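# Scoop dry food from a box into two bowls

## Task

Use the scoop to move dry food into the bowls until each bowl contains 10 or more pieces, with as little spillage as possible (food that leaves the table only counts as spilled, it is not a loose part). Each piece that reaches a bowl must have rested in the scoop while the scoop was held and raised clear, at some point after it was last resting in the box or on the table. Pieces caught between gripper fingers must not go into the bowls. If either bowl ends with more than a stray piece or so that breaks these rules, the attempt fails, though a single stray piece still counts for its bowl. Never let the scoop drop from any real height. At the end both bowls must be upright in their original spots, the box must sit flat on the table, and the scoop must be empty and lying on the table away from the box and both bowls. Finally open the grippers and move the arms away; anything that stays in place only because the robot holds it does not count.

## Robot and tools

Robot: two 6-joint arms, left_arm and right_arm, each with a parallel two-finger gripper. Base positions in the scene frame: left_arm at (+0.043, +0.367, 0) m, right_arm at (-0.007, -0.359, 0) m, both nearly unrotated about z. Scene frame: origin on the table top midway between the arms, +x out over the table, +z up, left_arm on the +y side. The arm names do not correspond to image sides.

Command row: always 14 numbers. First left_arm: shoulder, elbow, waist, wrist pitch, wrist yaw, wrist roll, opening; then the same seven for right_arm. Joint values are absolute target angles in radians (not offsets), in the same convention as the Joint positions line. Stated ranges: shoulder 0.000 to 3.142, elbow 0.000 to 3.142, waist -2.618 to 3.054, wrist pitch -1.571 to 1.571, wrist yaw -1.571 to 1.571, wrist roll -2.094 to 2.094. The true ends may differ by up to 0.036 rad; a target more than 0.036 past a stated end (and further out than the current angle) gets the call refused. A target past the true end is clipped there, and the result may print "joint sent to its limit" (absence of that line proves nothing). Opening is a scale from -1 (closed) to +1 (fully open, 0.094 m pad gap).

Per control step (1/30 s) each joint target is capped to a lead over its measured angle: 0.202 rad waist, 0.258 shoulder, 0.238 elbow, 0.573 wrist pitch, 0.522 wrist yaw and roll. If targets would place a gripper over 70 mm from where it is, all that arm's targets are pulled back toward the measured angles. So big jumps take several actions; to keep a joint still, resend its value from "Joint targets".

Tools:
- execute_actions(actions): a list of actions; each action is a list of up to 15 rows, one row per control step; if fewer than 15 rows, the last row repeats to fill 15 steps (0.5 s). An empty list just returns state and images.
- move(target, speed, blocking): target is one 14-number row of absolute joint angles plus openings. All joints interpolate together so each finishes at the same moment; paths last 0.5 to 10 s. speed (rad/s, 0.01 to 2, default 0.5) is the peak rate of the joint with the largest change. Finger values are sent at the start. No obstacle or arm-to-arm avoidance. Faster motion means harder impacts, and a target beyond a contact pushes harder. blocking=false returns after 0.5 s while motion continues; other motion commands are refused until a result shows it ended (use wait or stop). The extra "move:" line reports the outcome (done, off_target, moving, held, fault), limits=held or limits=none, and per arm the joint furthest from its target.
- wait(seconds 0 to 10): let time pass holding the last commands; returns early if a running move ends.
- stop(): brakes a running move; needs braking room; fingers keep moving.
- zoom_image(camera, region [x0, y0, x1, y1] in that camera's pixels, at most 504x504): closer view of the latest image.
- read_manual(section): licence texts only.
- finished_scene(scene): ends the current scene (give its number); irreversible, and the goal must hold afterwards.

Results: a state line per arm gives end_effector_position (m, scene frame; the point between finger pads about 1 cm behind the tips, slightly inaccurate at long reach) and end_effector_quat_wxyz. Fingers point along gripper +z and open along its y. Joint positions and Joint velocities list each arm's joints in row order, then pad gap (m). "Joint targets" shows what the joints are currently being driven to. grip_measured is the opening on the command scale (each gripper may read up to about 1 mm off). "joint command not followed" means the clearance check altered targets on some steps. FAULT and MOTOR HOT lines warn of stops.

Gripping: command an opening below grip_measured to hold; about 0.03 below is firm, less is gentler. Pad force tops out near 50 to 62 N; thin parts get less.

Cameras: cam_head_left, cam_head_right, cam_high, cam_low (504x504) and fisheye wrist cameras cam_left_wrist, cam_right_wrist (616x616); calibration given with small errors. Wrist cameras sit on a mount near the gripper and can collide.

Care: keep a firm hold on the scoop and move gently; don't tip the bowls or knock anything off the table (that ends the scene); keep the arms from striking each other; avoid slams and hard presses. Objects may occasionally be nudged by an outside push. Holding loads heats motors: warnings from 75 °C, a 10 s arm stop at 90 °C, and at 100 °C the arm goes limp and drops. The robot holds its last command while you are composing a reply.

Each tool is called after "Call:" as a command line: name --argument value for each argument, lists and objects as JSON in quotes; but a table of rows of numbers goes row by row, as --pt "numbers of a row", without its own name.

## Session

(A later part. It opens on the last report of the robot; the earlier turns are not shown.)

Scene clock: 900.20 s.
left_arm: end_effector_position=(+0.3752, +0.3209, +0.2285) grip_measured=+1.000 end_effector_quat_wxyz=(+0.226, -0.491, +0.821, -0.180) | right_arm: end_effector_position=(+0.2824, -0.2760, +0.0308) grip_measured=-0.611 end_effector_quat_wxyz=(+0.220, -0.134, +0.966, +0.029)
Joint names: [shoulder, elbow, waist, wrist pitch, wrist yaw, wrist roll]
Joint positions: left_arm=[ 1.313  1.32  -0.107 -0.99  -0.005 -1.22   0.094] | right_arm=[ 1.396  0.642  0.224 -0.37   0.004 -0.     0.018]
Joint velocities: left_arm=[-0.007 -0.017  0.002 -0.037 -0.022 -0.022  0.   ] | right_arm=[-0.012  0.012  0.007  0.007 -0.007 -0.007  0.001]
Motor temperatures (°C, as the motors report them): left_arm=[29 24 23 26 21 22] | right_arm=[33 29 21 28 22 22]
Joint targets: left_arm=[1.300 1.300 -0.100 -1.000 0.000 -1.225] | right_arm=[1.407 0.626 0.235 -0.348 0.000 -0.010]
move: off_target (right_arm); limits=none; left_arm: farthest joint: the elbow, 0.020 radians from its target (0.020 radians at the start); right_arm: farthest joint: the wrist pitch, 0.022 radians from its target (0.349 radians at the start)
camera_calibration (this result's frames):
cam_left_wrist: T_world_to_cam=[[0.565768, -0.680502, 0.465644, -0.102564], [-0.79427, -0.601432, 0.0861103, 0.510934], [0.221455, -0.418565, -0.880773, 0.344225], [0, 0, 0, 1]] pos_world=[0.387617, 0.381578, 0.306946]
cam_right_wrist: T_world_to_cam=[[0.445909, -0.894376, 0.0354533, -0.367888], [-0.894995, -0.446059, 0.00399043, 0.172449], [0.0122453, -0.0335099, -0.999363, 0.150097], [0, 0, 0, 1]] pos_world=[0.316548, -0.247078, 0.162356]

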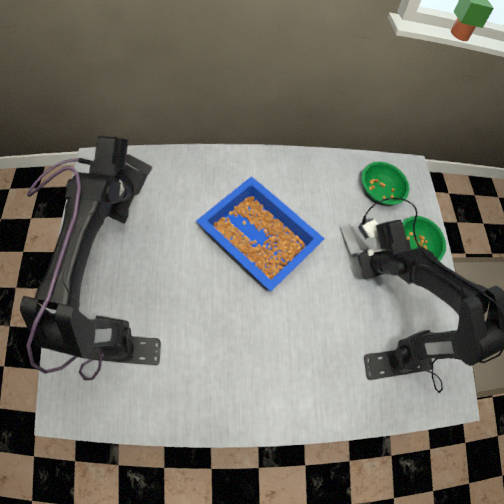

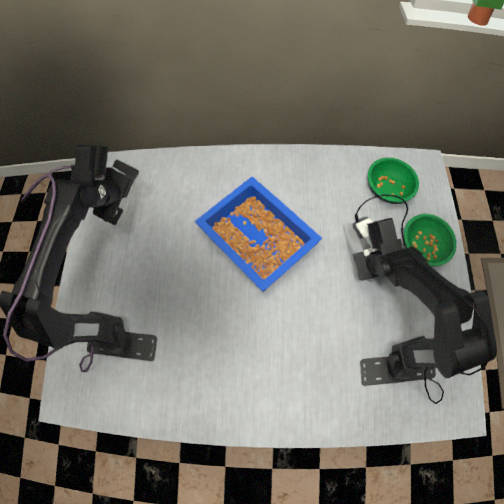

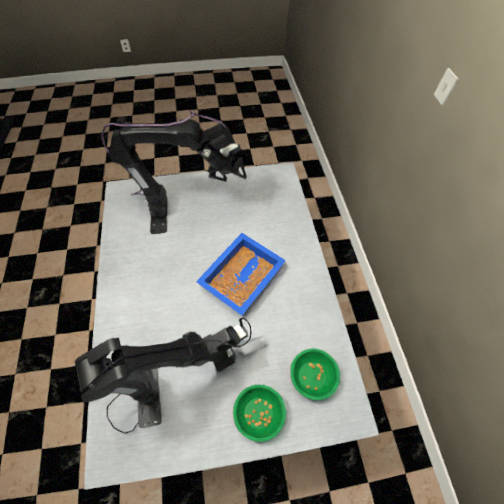

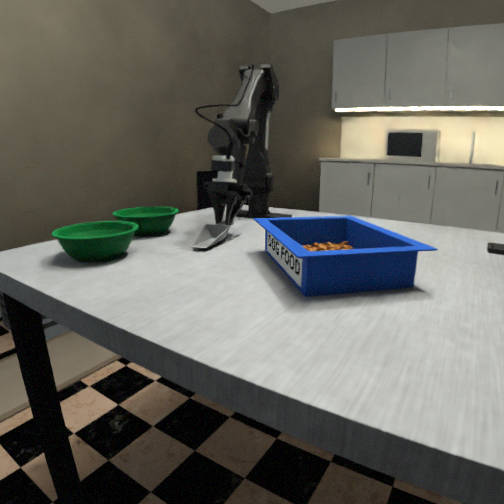

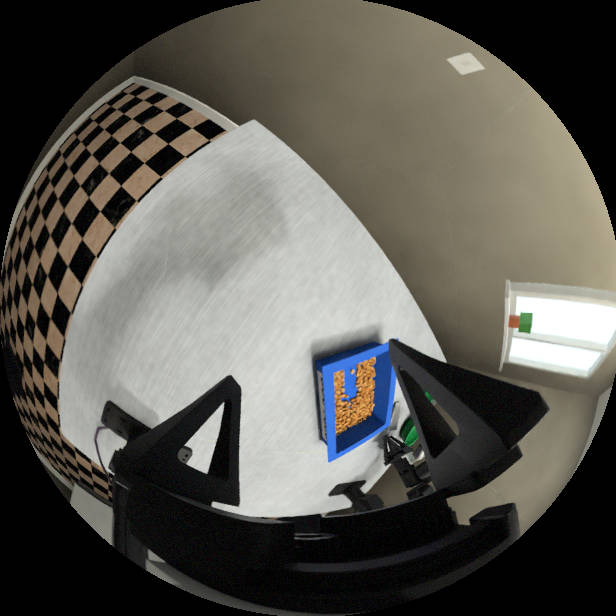

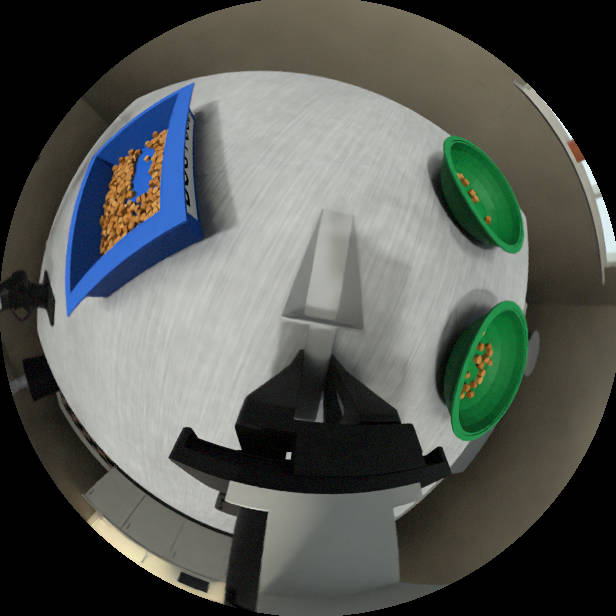

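Call:
execute_actions --actions '[[[1.3,1.3,-0.1,-1.0,0,-1.225,1,1.408,0.6245,0.235,-0.3455,0,-0.01,-0.645],[1.3,1.3,-0.1,-1.0,0,-1.225,1,1.409,0.623,0.235,-0.343,0,-0.01,-0.645],[1.3,1.3,-0.1,-1.0,0,-1.225,1,1.410,0.6215,0.235,-0.3405,0,-0.01,-0.645],[1.3,1.3,-0.1,-1.0,0,-1.225,1,1.411,0.620,0.235,-0.338,0,-0.01,-0.645],[1.3,1.3,-0.1,-1.0,0,-1.225,1,1.412,0.6185,0.235,-0.3355,0,-0.01,-0.645],[1.3,1.3,-0.1,-1.0,0,-1.225,1,1.413,0.617,0.235,-0.333,0,-0.01,-0.645],[1.3,1.3,-0.1,-1.0,0,-1.225,1,1.414,0.6155,0.235,-0.3305,0,-0.01,-0.645],[1.3,1.3,-0.1,-1.0,0,-1.225,1,1.415,0.614,0.235,-0.328,0,-0.01,-0.645],[1.3,1.3,-0.1,-1.0,0,-1.225,1,1.416,0.6125,0.235,-0.3255,0,-0.01,-0.645],[1.3,1.3,-0.1,-1.0,0,-1.225,1,1.417,0.611,0.235,-0.323,0,-0.01,-0.645]],[[1.3,1.3,-0.1,-1.0,0,-1.225,1,1.417,0.611,0.235,-0.323,0,-0.01,-0.6],[1.3,1.3,-0.1,-1.0,0,-1.225,1,1.417,0.611,0.235,-0.323,0,-0.01,-0.55],[1.3,1.3,-0.1,-1.0,0,-1.225,1,1.417,0.611,0.235,-0.323,0,-0.01,-0.5],[1.3,1.3,-0.1,-1.0,0,-1.225,1,1.417,0.611,0.235,-0.323,0,-0.01,-0.4],[1.3,1.3,-0.1,-1.0,0,-1.225,1,1.417,0.611,0.235,-0.323,0,-0.01,-0.3],[1.3,1.3,-0.1,-1.0,0,-1.225,1,1.417,0.611,0.235,-0.323,0,-0.01,-0.2],[1.3,1.3,-0.1,-1.0,0,-1.225,1,1.417,0.611,0.235,-0.323,0,-0.01,-0.1],[1.3,1.3,-0.1,-1.0,0,-1.225,1,1.417,0.611,0.235,-0.323,0,-0.01,0.0]]]'

Call:
move --target '[1.3,1.3,-0.1,-1.0,0,-1.225,1,0.9,0.75,0.235,-0.85,0,-0.01,0.3]' --speed 0.6

Scene clock: 910.97 s.
left_arm: end_effector_position=(+0.3752, +0.3209, +0.2285) grip_measured=+1.000 end_effector_quat_wxyz=(+0.226, -0.491, +0.821, -0.180) | right_arm: end_effector_position=(+0.2840, -0.2756, +0.0289) grip_measured=-0.002 end_effector_quat_wxyz=(+0.228, -0.134, +0.964, +0.030)
Joint names: [shoulder, elbow, waist, wrist pitch, wrist yaw, wrist roll]
Joint positions: left_arm=[ 1.313  1.32  -0.107 -0.99  -0.005 -1.22   0.094] | right_arm=[ 1.396  0.625  0.224 -0.336  0.004 -0.     0.047]
Joint velocities: left_arm=[-0.007 -0.017  0.007  0.066  0.037  0.051  0.   ] | right_arm=[ 0.002 -0.017  0.007  0.081 -0.007 -0.066  0.   ]
Motor temperatures (°C, as the motors report them): left_arm=[29 24 23 27 21 22] | right_arm=[31 28 21 28 22 22]
Joint targets: left_arm=[1.300 1.300 -0.100 -1.000 0.000 -1.225] | right_arm=[1.417 0.611 0.235 -0.323 -0.000 -0.010]
camera_calibration (this result's frames):
cam_left_wrist: T_world_to_cam=[[0.565768, -0.680502, 0.465644, -0.102564], [-0.79427, -0.601432, 0.0861103, 0.510934], [0.221455, -0.418565, -0.880773, 0.344225], [0, 0, 0, 1]] pos_world=[0.387617, 0.381578, 0.306946]
cam_right_wrist: T_world_to_cam=[[0.445297, -0.89455, 0.0386079, -0.368095], [-0.894921, -0.446038, -0.0128823, 0.174576], [0.0287445, -0.0288146, -0.999171, 0.14482], [0, 0, 0, 1]] pos_world=[0.315981, -0.247239, 0.161161]

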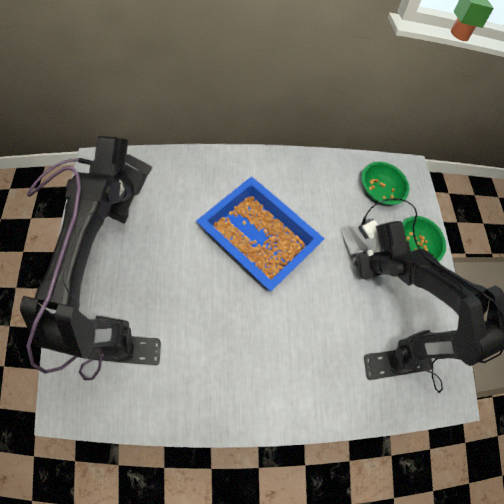

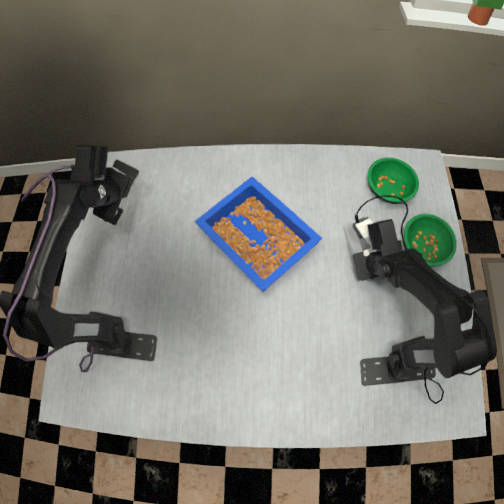

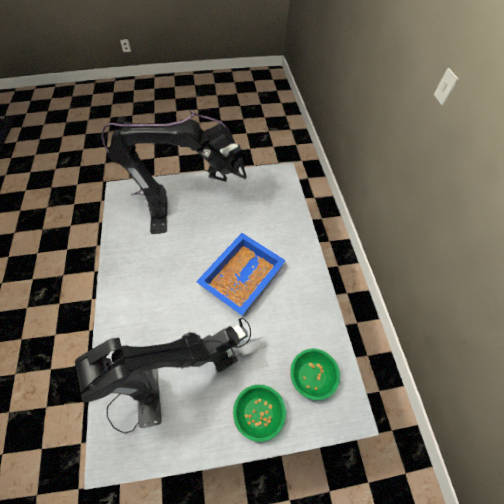

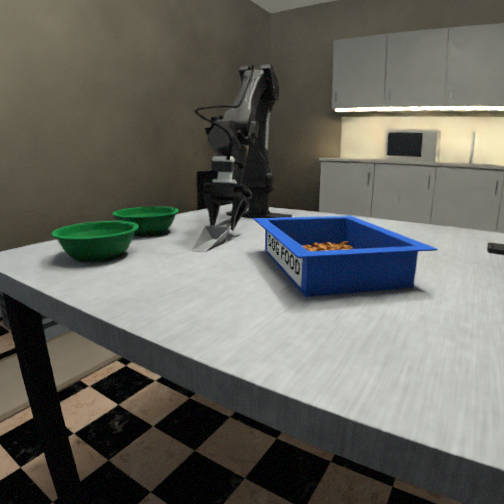

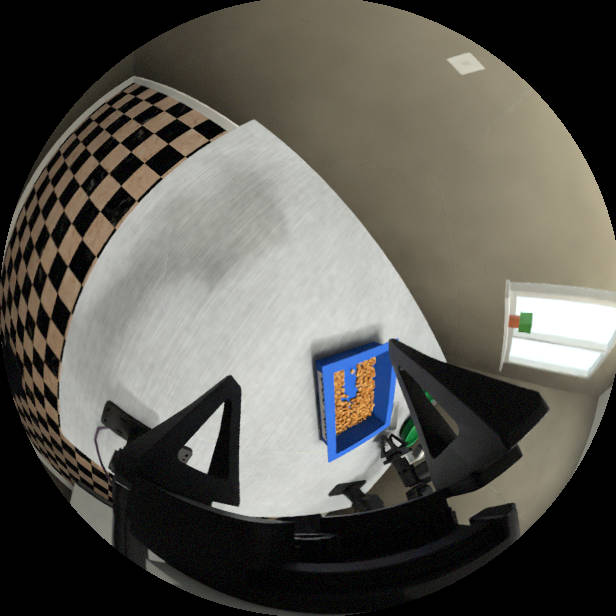

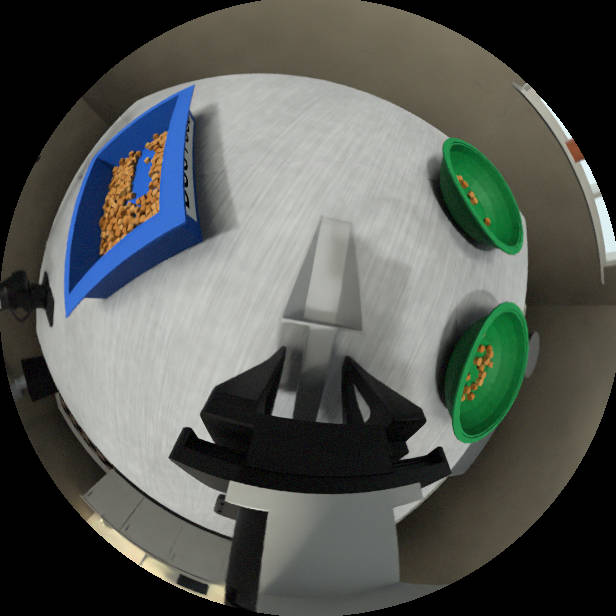

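Scene clock: 912.63 s.
left_arm: end_effector_position=(+0.3752, +0.3209, +0.2285) grip_measured=+1.000 end_effector_quat_wxyz=(+0.226, -0.491, +0.821, -0.180) | right_arm: end_effector_position=(+0.2211, -0.2935, +0.1232) grip_measured=+0.298 end_effector_quat_wxyz=(+0.259, -0.133, +0.956, +0.034)
Joint names: [shoulder, elbow, waist, wrist pitch, wrist yaw, wrist roll]
Joint positions: left_arm=[ 1.313  1.32  -0.107 -0.99  -0.005 -1.22   0.094] | right_arm=[ 0.921  0.717  0.224 -0.839  0.004 -0.     0.061]
Joint velocities: left_arm=[ 0.002 -0.012 -0.007 -0.007 -0.022 -0.066  0.   ] | right_arm=[ 0.017 -0.002  0.007  0.037  0.022  0.037  0.   ]
Motor temperatures (°C, as the motors report them): left_arm=[29 24 23 27 21 22] | right_arm=[31 28 21 28 22 22]
Joint targets: left_arm=[1.300 1.300 -0.100 -1.000 -0.000 -1.225] | right_arm=[0.900 0.750 0.235 -0.850 0.000 -0.010]
move: off_target (right_arm); limits=none; left_arm: farthest joint: the elbow, 0.020 radians from its target (0.020 radians at the start); right_arm: farthest joint: the elbow, 0.033 radians from its target (0.125 radians at the start)
camera_calibration (this result's frames):
cam_left_wrist: T_world_to_cam=[[0.565768, -0.680502, 0.465644, -0.102564], [-0.79427, -0.601432, 0.0861103, 0.510934], [0.221455, -0.418565, -0.880773, 0.344225], [0, 0, 0, 1]] pos_world=[0.387617, 0.381578, 0.306946]
cam_right_wrist: T_world_to_cam=[[0.442612, -0.895314, 0.0500705, -0.360785], [-0.89227, -0.445283, -0.0746788, 0.11877], [0.0891565, -0.0116227, -0.99595, 0.231691], [0, 0, 0, 1]] pos_world=[0.245006, -0.267437, 0.257687]

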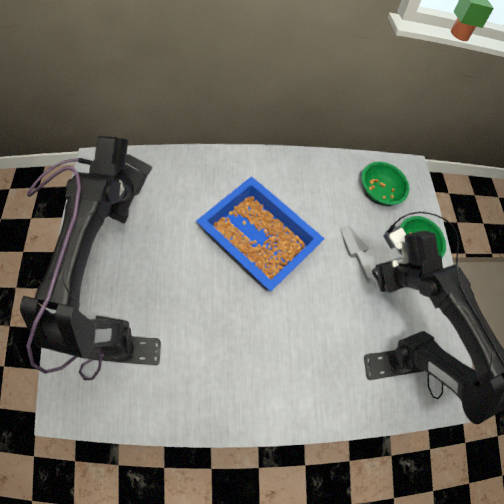

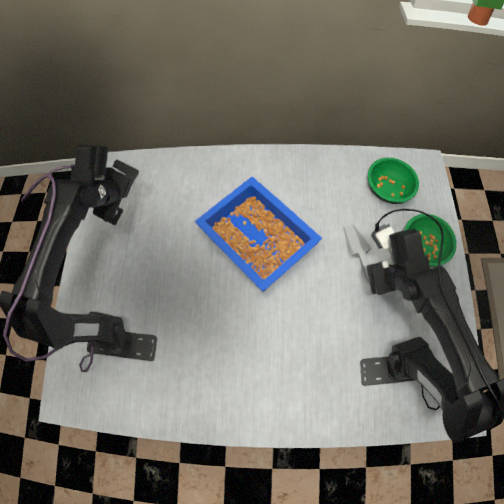

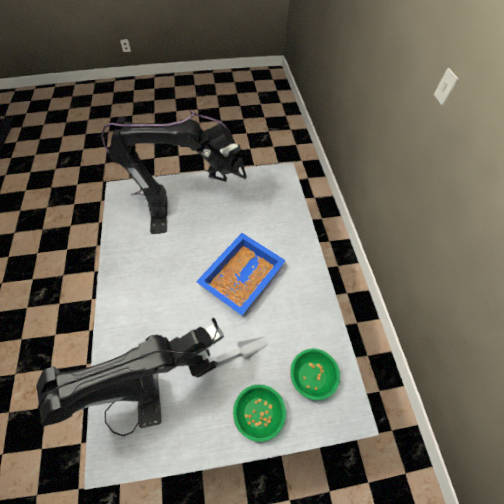

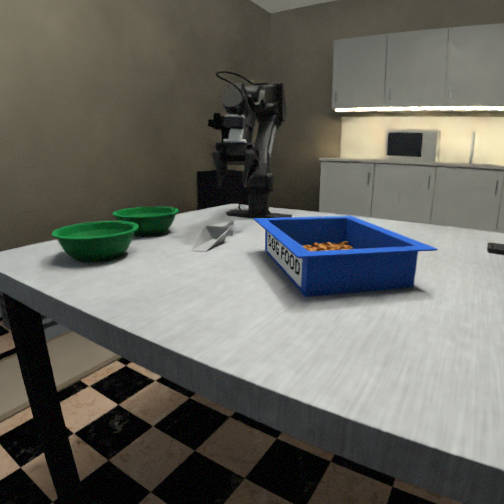

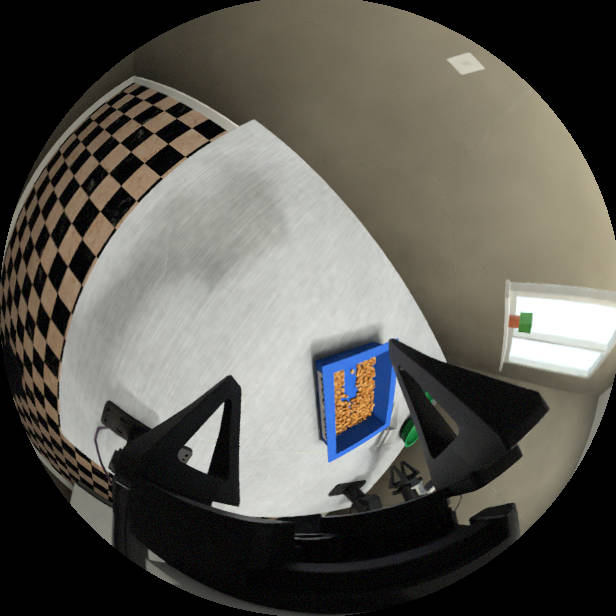

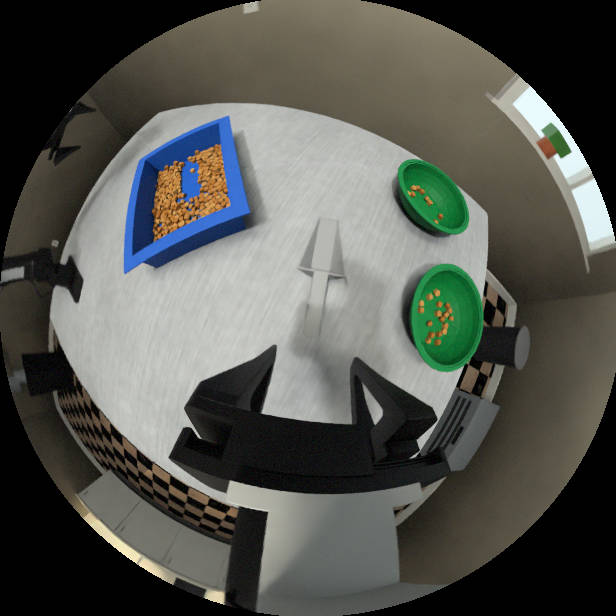

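Call:
move --target '[1.3,1.3,-0.1,-1.0,0,-1.225,1,0.55,0.8,0.0,-0.95,0,-0.01,0.3]' --speed 0.7

Call:
finished_scene --scene 1

Scene clock: 915.87 s.
left_arm: end_effector_position=(+0.3753, +0.3208, +0.2285) grip_measured=+1.000 end_effector_quat_wxyz=(+0.226, -0.491, +0.821, -0.180) | right_arm: end_effector_position=(+0.2019, -0.3449, +0.2014) grip_measured=+0.298 end_effector_quat_wxyz=(+0.405, -0.029, +0.914, +0.012)
Joint names: [shoulder, elbow, waist, wrist pitch, wrist yaw, wrist roll]
Joint positions: left_arm=[ 1.313  1.32  -0.107 -0.99  -0.005 -1.22   0.094] | right_arm=[ 0.569  0.769  0.011 -0.938  0.003 -0.     0.061]
Joint velocities: left_arm=[-0.007 -0.017 -0.002  0.037  0.066  0.007  0.   ] | right_arm=[-0.007 -0.007  0.007  0.037  0.007 -0.022  0.   ]
Motor temperatures (°C, as the motors report them): left_arm=[29 24 23 27 21 22] | right_arm=[31 29 21 28 22 22]
Joint targets: left_arm=[1.300 1.300 -0.100 -1.000 0.000 -1.225] | right_arm=[0.550 0.800 -0.000 -0.950 0.000 -0.010]
move: off_target (right_arm); limits=none; left_arm: farthest joint: the elbow, 0.020 radians from its target (0.020 radians at the start); right_arm: farthest joint: the elbow, 0.031 radians from its target (0.083 radians at the start)
camera_calibration (this result's frames):
cam_left_wrist: T_world_to_cam=[[0.565592, -0.680476, 0.465894, -0.102639], [-0.794302, -0.601428, 0.0858431, 0.511057], [0.221787, -0.418613, -0.880667, 0.344116], [0, 0, 0, 1]] pos_world=[0.387665, 0.381571, 0.307]
cam_right_wrist: T_world_to_cam=[[0.220476, -0.970101, 0.101462, -0.393513], [-0.898104, -0.242486, -0.366892, 0.214634], [0.380525, -0.0102322, -0.924714, 0.237978], [0, 0, 0, 1]] pos_world=[0.188967, -0.327267, 0.338736]

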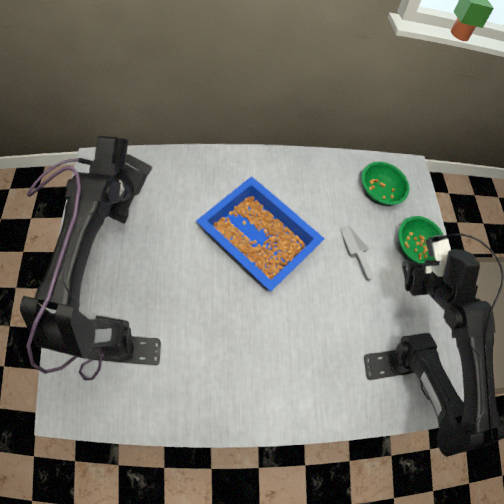

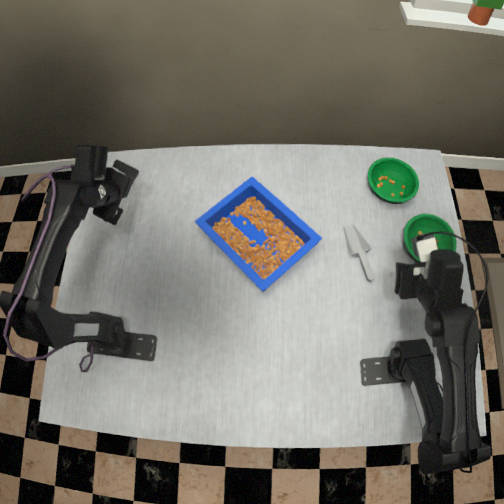

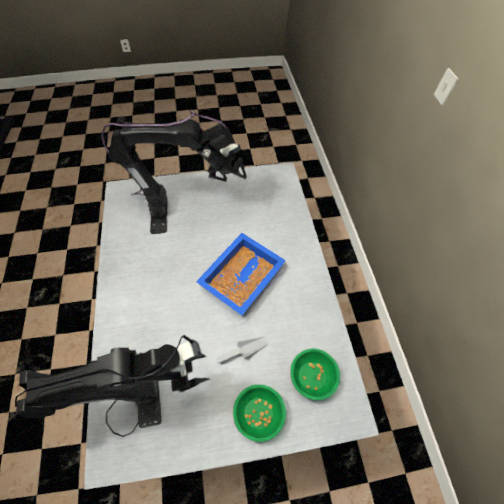

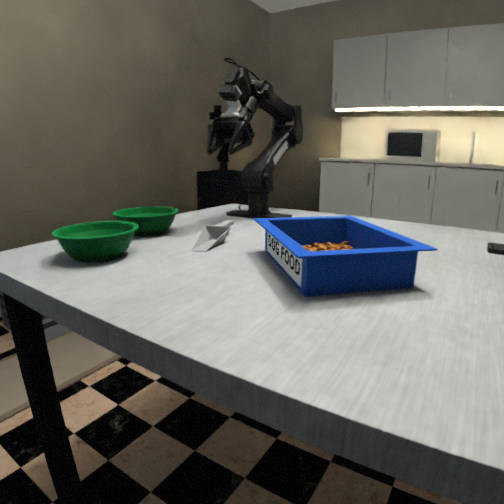

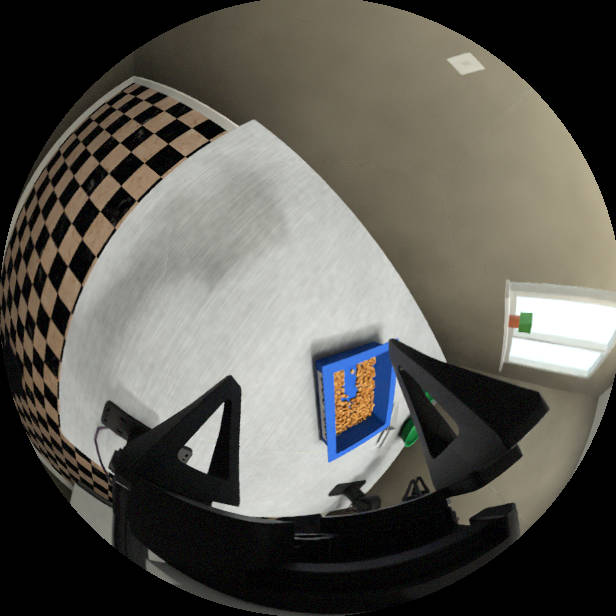

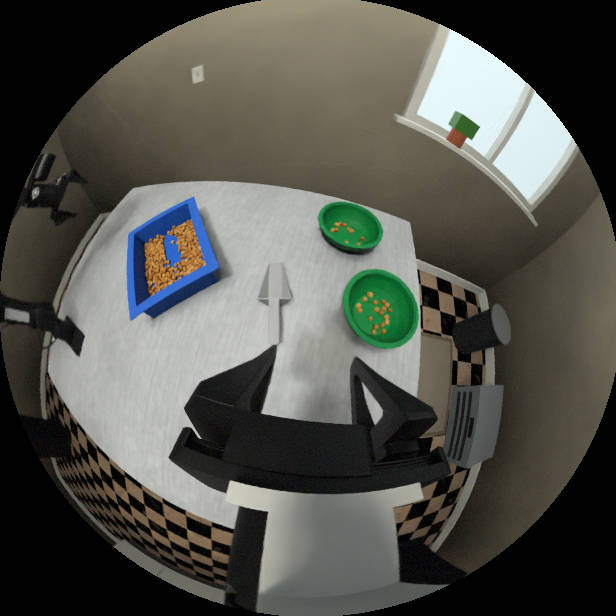

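The scene is finished: the task was done.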